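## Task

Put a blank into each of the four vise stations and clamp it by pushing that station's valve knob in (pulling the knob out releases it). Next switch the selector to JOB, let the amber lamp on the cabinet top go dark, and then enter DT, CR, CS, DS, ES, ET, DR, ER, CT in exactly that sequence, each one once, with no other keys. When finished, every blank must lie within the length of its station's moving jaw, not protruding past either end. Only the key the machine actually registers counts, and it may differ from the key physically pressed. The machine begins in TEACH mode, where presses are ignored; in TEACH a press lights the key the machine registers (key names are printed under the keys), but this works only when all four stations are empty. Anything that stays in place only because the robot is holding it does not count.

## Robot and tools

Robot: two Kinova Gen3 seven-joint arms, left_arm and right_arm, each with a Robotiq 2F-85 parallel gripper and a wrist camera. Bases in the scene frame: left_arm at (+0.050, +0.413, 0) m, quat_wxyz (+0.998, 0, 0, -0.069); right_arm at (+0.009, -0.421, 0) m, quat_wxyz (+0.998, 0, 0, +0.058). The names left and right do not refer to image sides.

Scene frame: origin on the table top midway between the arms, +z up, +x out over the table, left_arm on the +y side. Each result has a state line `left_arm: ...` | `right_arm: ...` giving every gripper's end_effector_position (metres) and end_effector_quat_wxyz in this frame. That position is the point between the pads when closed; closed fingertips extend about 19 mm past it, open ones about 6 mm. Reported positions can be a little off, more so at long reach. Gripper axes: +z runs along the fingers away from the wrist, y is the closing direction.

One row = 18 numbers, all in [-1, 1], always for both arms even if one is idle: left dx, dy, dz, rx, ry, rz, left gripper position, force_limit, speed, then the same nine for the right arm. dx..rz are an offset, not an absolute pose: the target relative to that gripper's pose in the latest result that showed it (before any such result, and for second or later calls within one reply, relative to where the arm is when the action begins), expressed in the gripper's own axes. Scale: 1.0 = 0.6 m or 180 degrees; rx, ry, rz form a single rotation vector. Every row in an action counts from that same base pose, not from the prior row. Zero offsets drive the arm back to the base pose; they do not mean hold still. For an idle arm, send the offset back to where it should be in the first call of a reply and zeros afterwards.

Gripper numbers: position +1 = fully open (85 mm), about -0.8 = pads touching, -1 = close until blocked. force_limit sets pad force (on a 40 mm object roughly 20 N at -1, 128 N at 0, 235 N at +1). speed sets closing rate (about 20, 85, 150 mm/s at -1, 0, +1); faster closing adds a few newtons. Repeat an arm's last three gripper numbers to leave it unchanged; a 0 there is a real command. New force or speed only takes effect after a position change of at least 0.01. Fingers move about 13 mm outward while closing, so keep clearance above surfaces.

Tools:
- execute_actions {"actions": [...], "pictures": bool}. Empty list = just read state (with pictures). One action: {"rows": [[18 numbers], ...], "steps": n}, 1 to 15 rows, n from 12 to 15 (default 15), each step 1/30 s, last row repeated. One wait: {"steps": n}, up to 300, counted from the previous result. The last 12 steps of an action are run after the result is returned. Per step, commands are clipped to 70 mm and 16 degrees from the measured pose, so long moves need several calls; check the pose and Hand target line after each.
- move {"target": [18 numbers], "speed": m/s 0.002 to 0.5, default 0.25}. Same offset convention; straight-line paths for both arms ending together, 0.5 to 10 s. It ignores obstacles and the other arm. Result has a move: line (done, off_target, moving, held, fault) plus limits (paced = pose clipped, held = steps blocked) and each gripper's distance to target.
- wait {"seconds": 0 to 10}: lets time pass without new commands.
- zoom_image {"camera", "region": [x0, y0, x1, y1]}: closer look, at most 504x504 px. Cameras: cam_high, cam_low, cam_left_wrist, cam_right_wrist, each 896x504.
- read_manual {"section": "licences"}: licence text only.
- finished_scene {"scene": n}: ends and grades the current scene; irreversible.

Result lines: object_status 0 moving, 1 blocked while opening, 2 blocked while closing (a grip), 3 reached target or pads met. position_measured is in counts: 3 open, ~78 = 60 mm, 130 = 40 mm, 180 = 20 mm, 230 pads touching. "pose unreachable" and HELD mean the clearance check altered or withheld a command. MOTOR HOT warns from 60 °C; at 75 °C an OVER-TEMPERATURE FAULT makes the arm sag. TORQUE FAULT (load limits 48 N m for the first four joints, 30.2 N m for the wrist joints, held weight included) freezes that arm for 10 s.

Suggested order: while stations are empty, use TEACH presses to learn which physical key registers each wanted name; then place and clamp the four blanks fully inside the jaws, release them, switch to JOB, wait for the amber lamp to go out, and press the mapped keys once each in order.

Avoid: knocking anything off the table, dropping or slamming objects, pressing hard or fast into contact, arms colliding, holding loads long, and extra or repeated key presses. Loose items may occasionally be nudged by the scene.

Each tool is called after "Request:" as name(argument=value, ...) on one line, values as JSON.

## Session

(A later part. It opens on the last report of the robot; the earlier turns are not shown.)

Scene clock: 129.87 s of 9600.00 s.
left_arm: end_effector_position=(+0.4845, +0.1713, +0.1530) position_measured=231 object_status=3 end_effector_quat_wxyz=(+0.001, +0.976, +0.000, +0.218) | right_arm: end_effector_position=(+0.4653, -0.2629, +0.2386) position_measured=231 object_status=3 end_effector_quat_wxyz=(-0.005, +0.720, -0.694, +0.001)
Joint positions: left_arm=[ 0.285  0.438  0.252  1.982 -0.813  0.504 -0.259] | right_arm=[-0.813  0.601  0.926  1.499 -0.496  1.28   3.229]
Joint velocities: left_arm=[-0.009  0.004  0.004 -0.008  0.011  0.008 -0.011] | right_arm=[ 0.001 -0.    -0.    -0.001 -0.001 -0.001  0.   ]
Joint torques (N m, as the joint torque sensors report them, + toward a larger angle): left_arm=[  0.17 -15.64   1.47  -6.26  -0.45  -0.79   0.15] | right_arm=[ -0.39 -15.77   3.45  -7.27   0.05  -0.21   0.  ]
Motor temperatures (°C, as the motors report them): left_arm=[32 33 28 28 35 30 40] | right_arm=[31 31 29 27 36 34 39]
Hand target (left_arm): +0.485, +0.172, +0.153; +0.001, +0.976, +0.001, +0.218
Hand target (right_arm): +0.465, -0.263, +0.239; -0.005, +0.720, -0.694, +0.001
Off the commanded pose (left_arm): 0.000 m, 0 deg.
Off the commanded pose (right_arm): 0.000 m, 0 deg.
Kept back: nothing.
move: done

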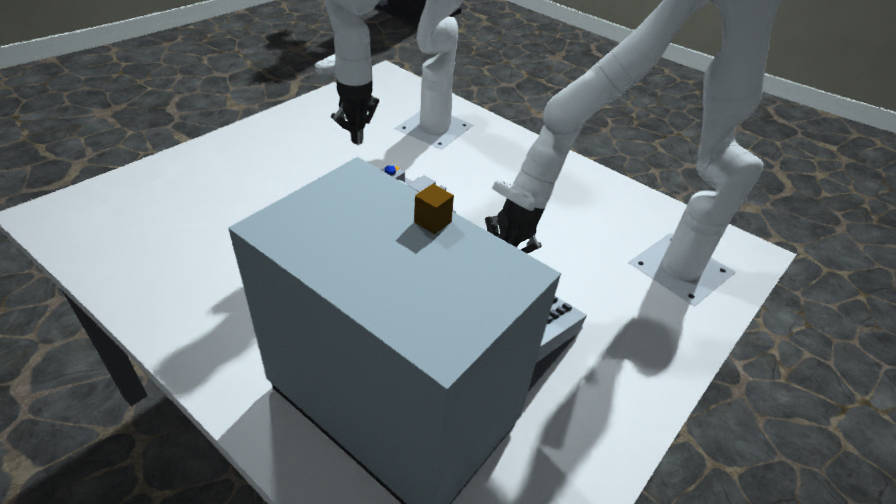

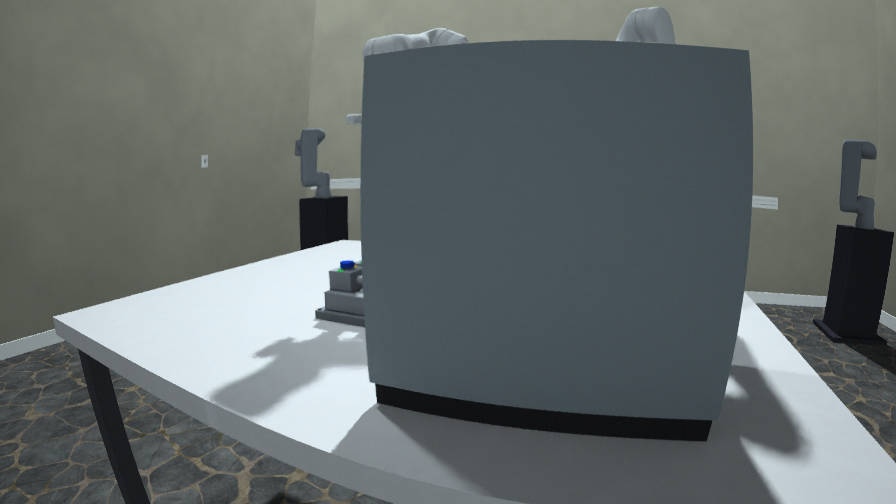

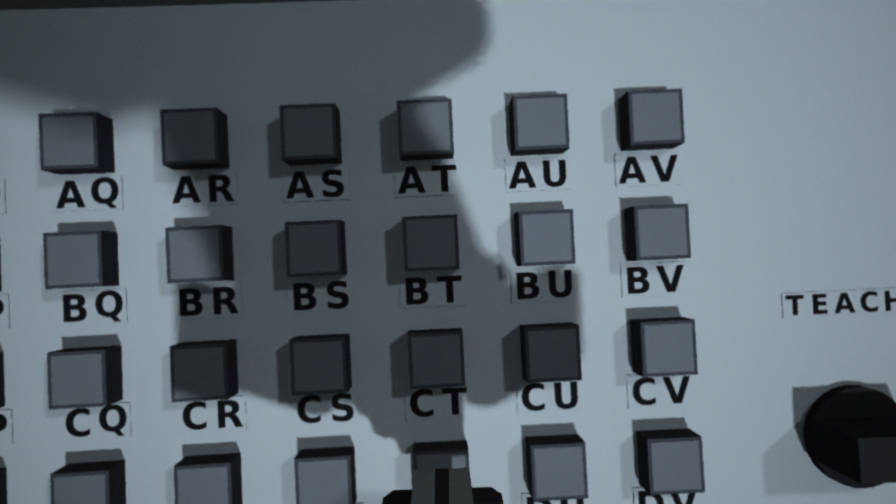

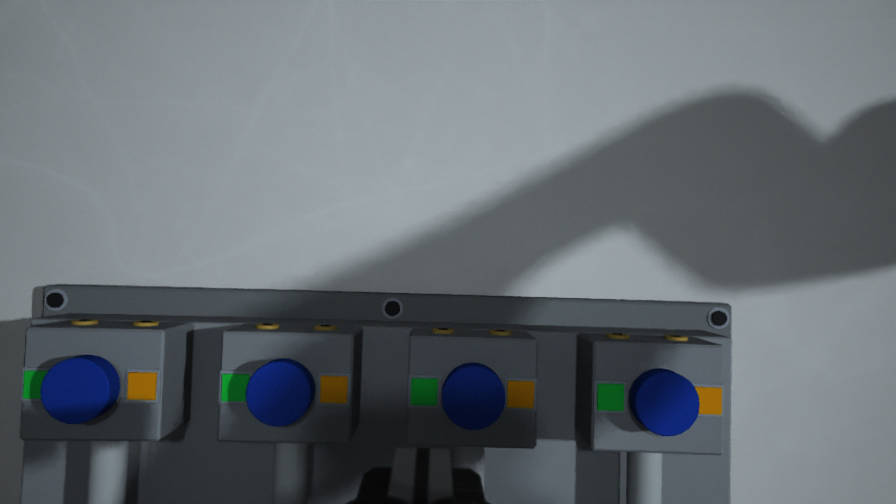

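FR done. Last: DT.

Request:
move(target=[0,0,0.0538,0,0,0,-1,-0.5,0.3, 0,0,0,0,0,0,-1,-0.3,0.2], speed=0.035)

Request:
move(target=[0,0,-0.06,0,0,0,-1,-0.5,0.3, 0,0,0,0,0,0,-1,-0.3,0.2], speed=0.12)

Scene clock: 131.53 s of 9600.00 s.
left_arm: end_effector_position=(+0.4977, +0.1712, +0.1251) position_measured=231 object_status=3 end_effector_quat_wxyz=(+0.001, +0.976, +0.000, +0.218) | right_arm: end_effector_position=(+0.4653, -0.2629, +0.2386) position_measured=231 object_status=3 end_effector_quat_wxyz=(-0.005, +0.720, -0.694, +0.001)
Joint positions: left_arm=[ 0.317  0.508  0.188  1.979 -0.889  0.436 -0.191] | right_arm=[-0.813  0.601  0.926  1.499 -0.496  1.28   3.229]
Joint velocities: left_arm=[ 0.005  0.    -0.005  0.002 -0.006 -0.003  0.007] | right_arm=[-0.001  0.    -0.    -0.    -0.     0.     0.   ]
Joint torques (N m, as the joint torque sensors report them, + toward a larger angle): left_arm=[ -0.4  -14.47   0.88  -6.97  -0.57  -0.84   0.4 ] | right_arm=[ -0.22 -15.73   3.55  -7.44   0.    -0.28   0.08]
Motor temperatures (°C, as the motors report them): left_arm=[32 33 28 28 35 30 40] | right_arm=[31 31 29 27 36 34 39]
Hand target (left_arm): +0.498, +0.171, +0.124; +0.001, +0.976, +0.000, +0.218
Hand target (right_arm): +0.465, -0.263, +0.239; -0.005, +0.720, -0.694, +0.001
Off the commanded pose (left_arm): 0.001 m, 0 deg.
Off the commanded pose (right_arm): 0.000 m, 0 deg.
Kept back: nothing.
move: done

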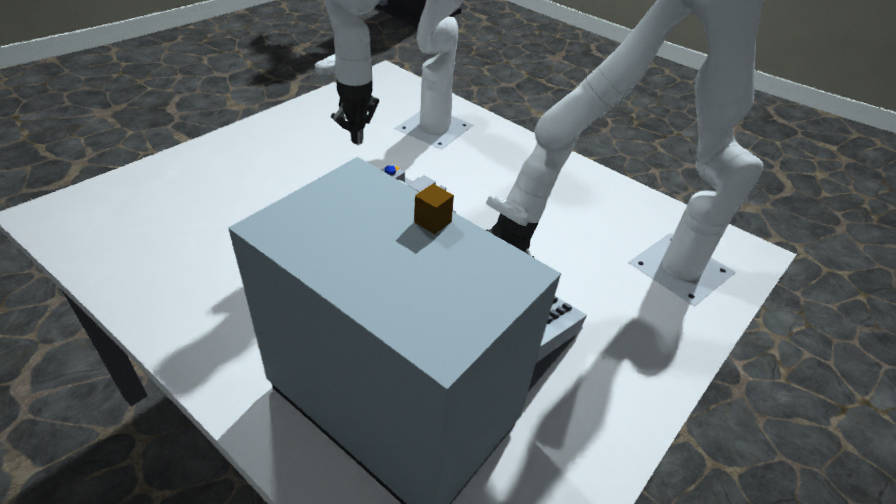

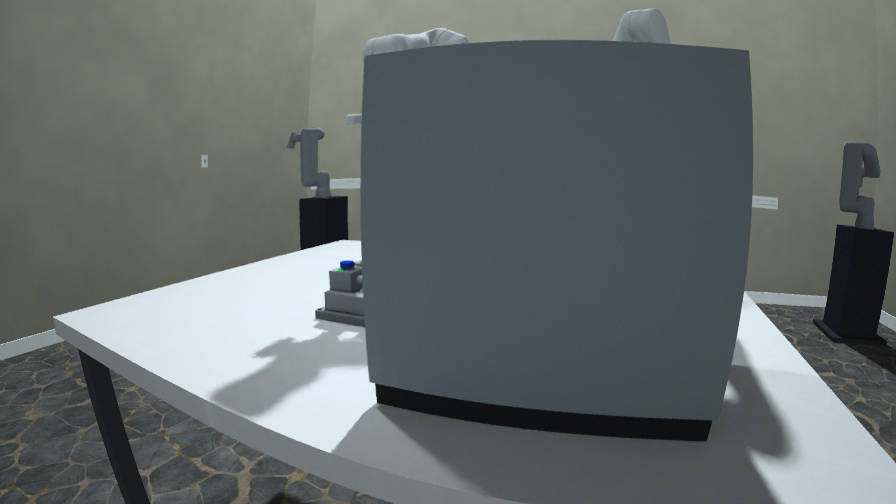

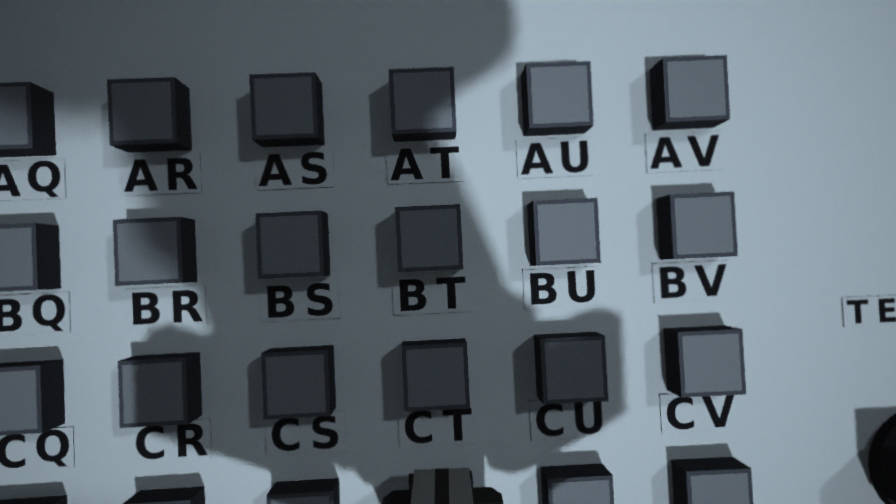

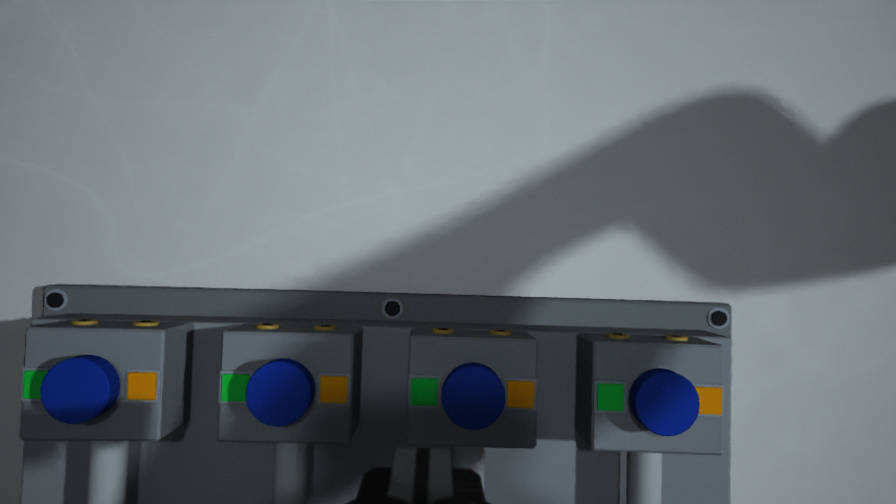

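Scene clock: 132.37 s of 9600.00 s.
left_arm: end_effector_position=(+0.4822, +0.1713, +0.1573) position_measured=231 object_status=3 end_effector_quat_wxyz=(+0.001, +0.976, +0.000, +0.218) | right_arm: end_effector_position=(+0.4653, -0.2629, +0.2386) position_measured=231 object_status=3 end_effector_quat_wxyz=(-0.005, +0.720, -0.694, +0.001)
Joint positions: left_arm=[ 0.283  0.427  0.259  1.983 -0.802  0.514 -0.268] | right_arm=[-0.813  0.601  0.926  1.499 -0.496  1.28   3.229]
Joint velocities: left_arm=[-0.004 -0.006  0.002 -0.     0.004  0.003 -0.005] | right_arm=[-0.     0.001  0.001  0.    -0.     0.    -0.001]
Joint torques (N m, as the joint torque sensors report them, + toward a larger angle): left_arm=[  0.49 -15.47   0.96  -5.83  -0.03  -0.67   0.21] | right_arm=[ -0.18 -15.86   3.53  -7.42   0.05  -0.31   0.04]
Motor temperatures (°C, as the motors report them): left_arm=[32 33 28 28 35 30 40] | right_arm=[31 31 29 27 36 34 39]
Hand target (left_arm): +0.482, +0.171, +0.158; +0.001, +0.976, +0.000, +0.218
Hand target (right_arm): +0.465, -0.263, +0.239; -0.005, +0.720, -0.694, +0.001
Off the commanded pose (left_arm): 0.000 m, 0 deg.
Off the commanded pose (right_arm): 0.000 m, 0 deg.
Kept back: nothing.
move: done

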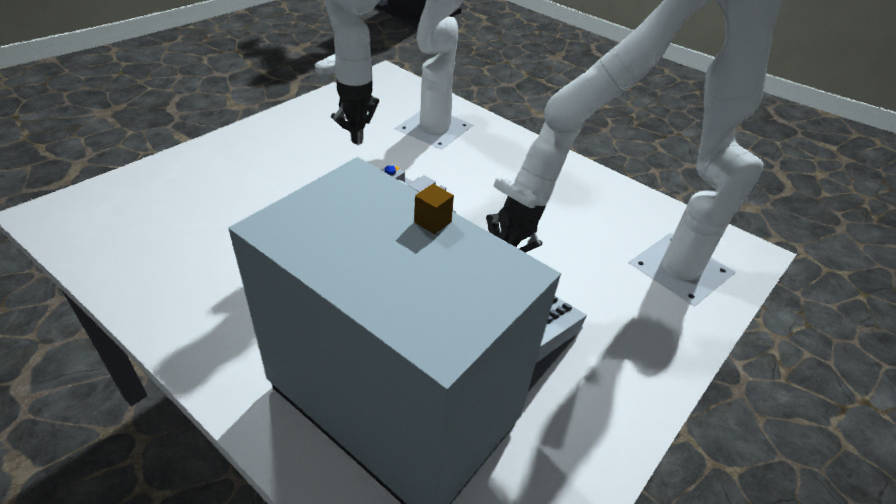

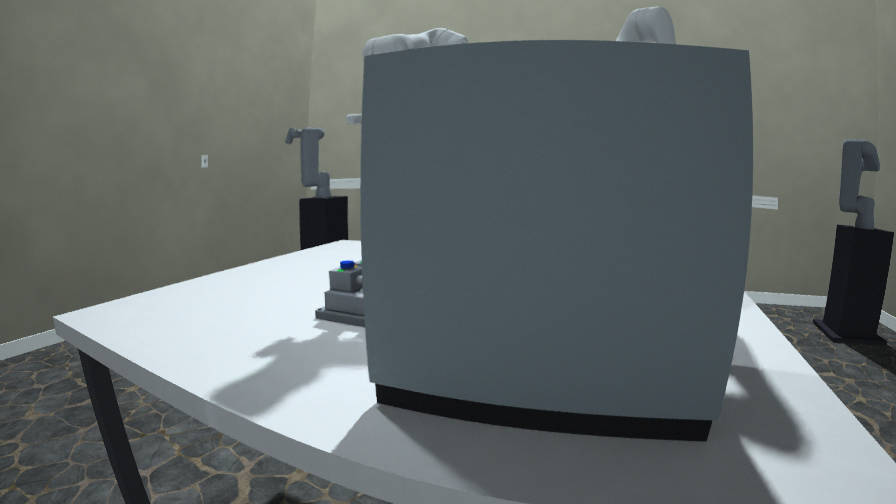

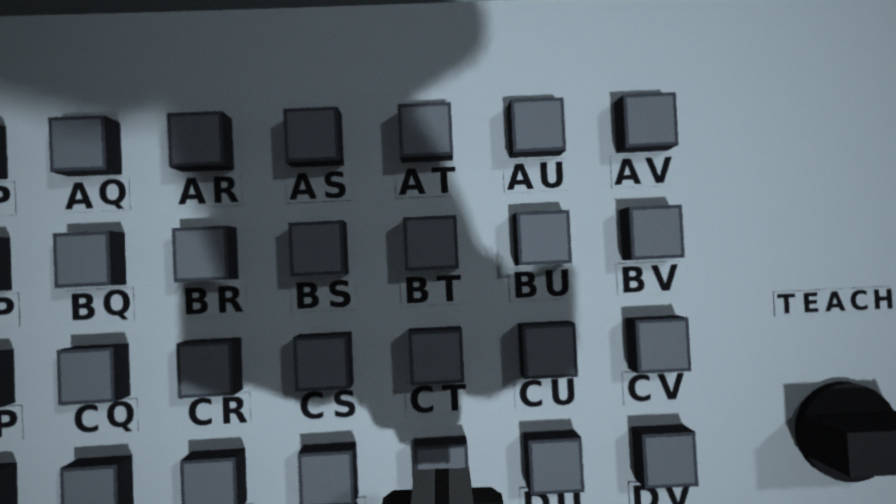

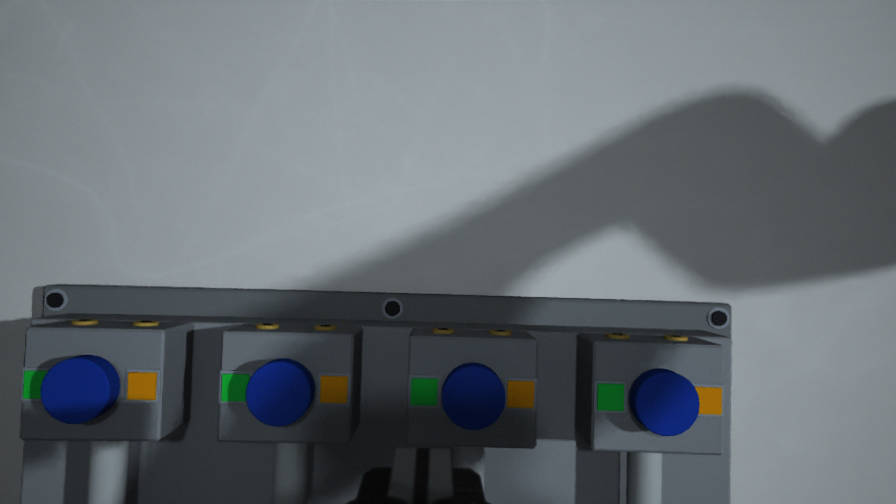

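Request:
execute_actions(actions=[])

Scene clock: 133.77 s of 9600.00 s.
left_arm: end_effector_position=(+0.4823, +0.1714, +0.1575) position_measured=231 object_status=3 end_effector_quat_wxyz=(+0.001, +0.976, +0.000, +0.218) | right_arm: end_effector_position=(+0.4653, -0.2629, +0.2386) position_measured=231 object_status=3 end_effector_quat_wxyz=(-0.005, +0.720, -0.694, +0.001)
Joint positions: left_arm=[ 0.283  0.427  0.259  1.983 -0.802  0.514 -0.269] | right_arm=[-0.813  0.601  0.926  1.499 -0.496  1.28   3.229]
Joint velocities: left_arm=[ 0.001 -0.     0.    -0.001 -0.     0.001 -0.   ] | right_arm=[ 0.002  0.001  0.001  0.001  0.001  0.    -0.   ]
Joint torques (N m, as the joint torque sensors report them, + toward a larger angle): left_arm=[  0.09 -15.73   1.44  -6.04  -0.12  -0.61   0.22] | right_arm=[ -0.11 -15.79   3.48  -7.36   0.08  -0.25   0.07]
Motor temperatures (°C, as the motors report them): left_arm=[32 33 28 28 35 30 40] | right_arm=[31 31 29 27 36 34 39]
Hand target (left_arm): +0.482, +0.171, +0.158; +0.001, +0.976, +0.000, +0.218
Hand target (right_arm): +0.465, -0.263, +0.239; -0.005, +0.720, -0.694, +0.001
Off the commanded pose (left_arm): 0.000 m, 0 deg.
Off the commanded pose (right_arm): 0.000 m, 0 deg.
Kept back: nothing.
Steps of this call (steps 1 to 42: nothing new was sent). Readings (end_effector_position | what the end effector reports):
1: left_arm (+0.4822, +0.1713, +0.1573) | right_arm (+0.4653, -0.2629, +0.2386) | left_arm position_measured=231 object_status=3 | right_arm position_measured=231 object_status=3
2: left_arm (+0.4823, +0.1713, +0.1574) | right_arm (+0.4653, -0.2629, +0.2386) | left_arm position_measured=231 object_status=3 | right_arm position_measured=231 object_status=3
4: left_arm (+0.4823, +0.1714, +0.1575) | right_arm (+0.4653, -0.2629, +0.2386) | left_arm position_measured=231 object_status=3 | right_arm position_measured=231 object_status=3
8: left_arm (+0.4823, +0.1714, +0.1575) | right_arm (+0.4653, -0.2629, +0.2386) | left_arm position_measured=231 object_status=3 | right_arm position_measured=231 object_status=3
42: the state above

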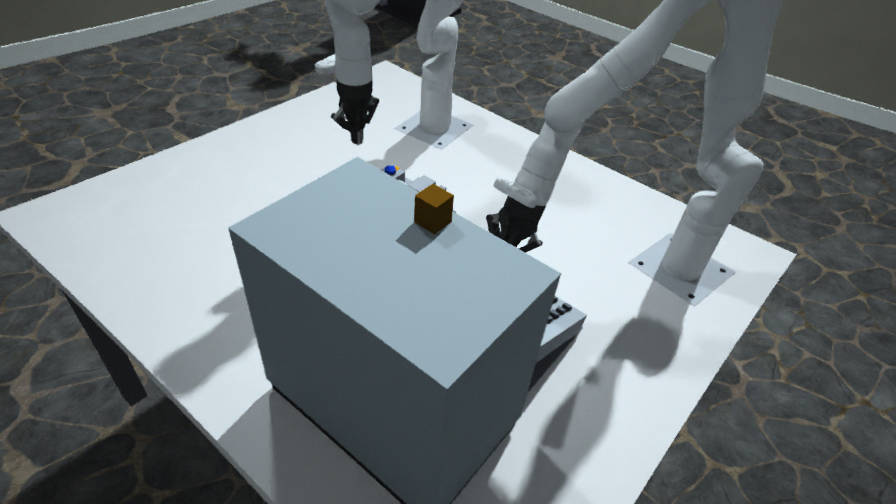

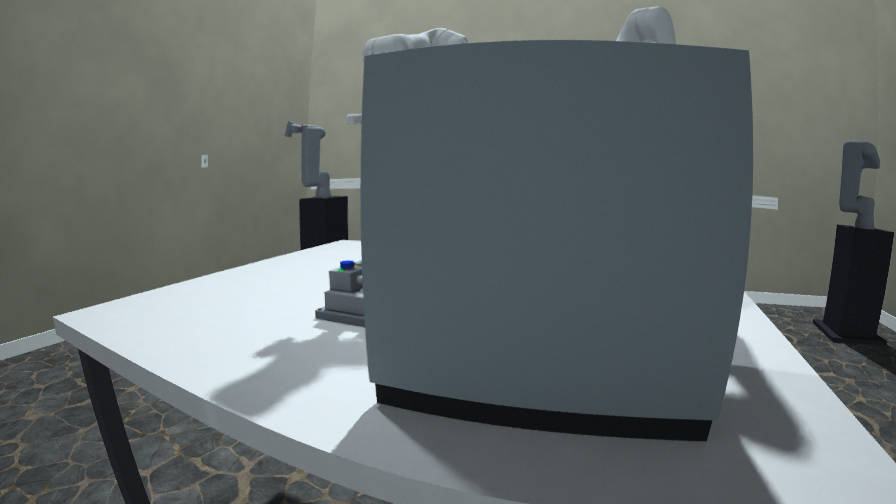

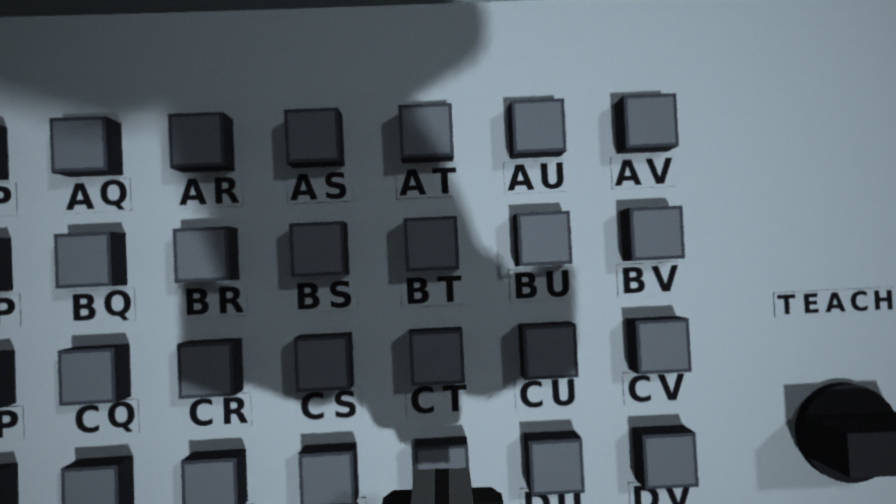

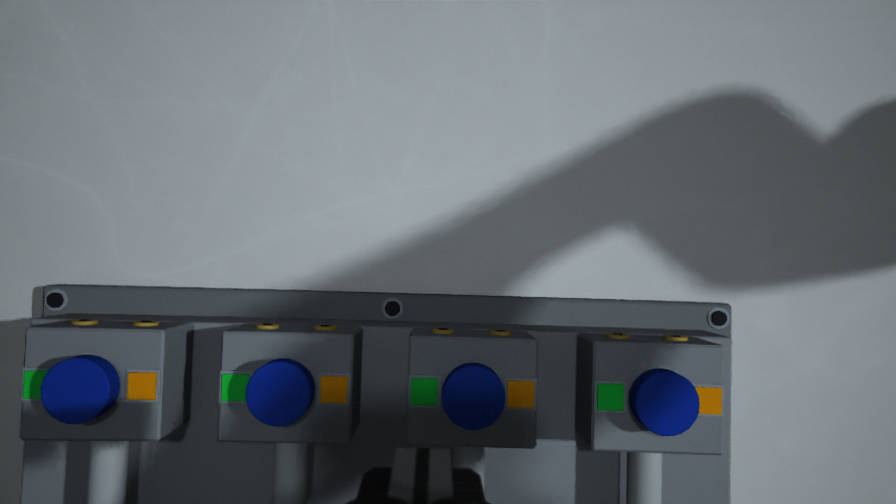

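Request:
finished_scene(scene=1)

The scene is finished: the task was done.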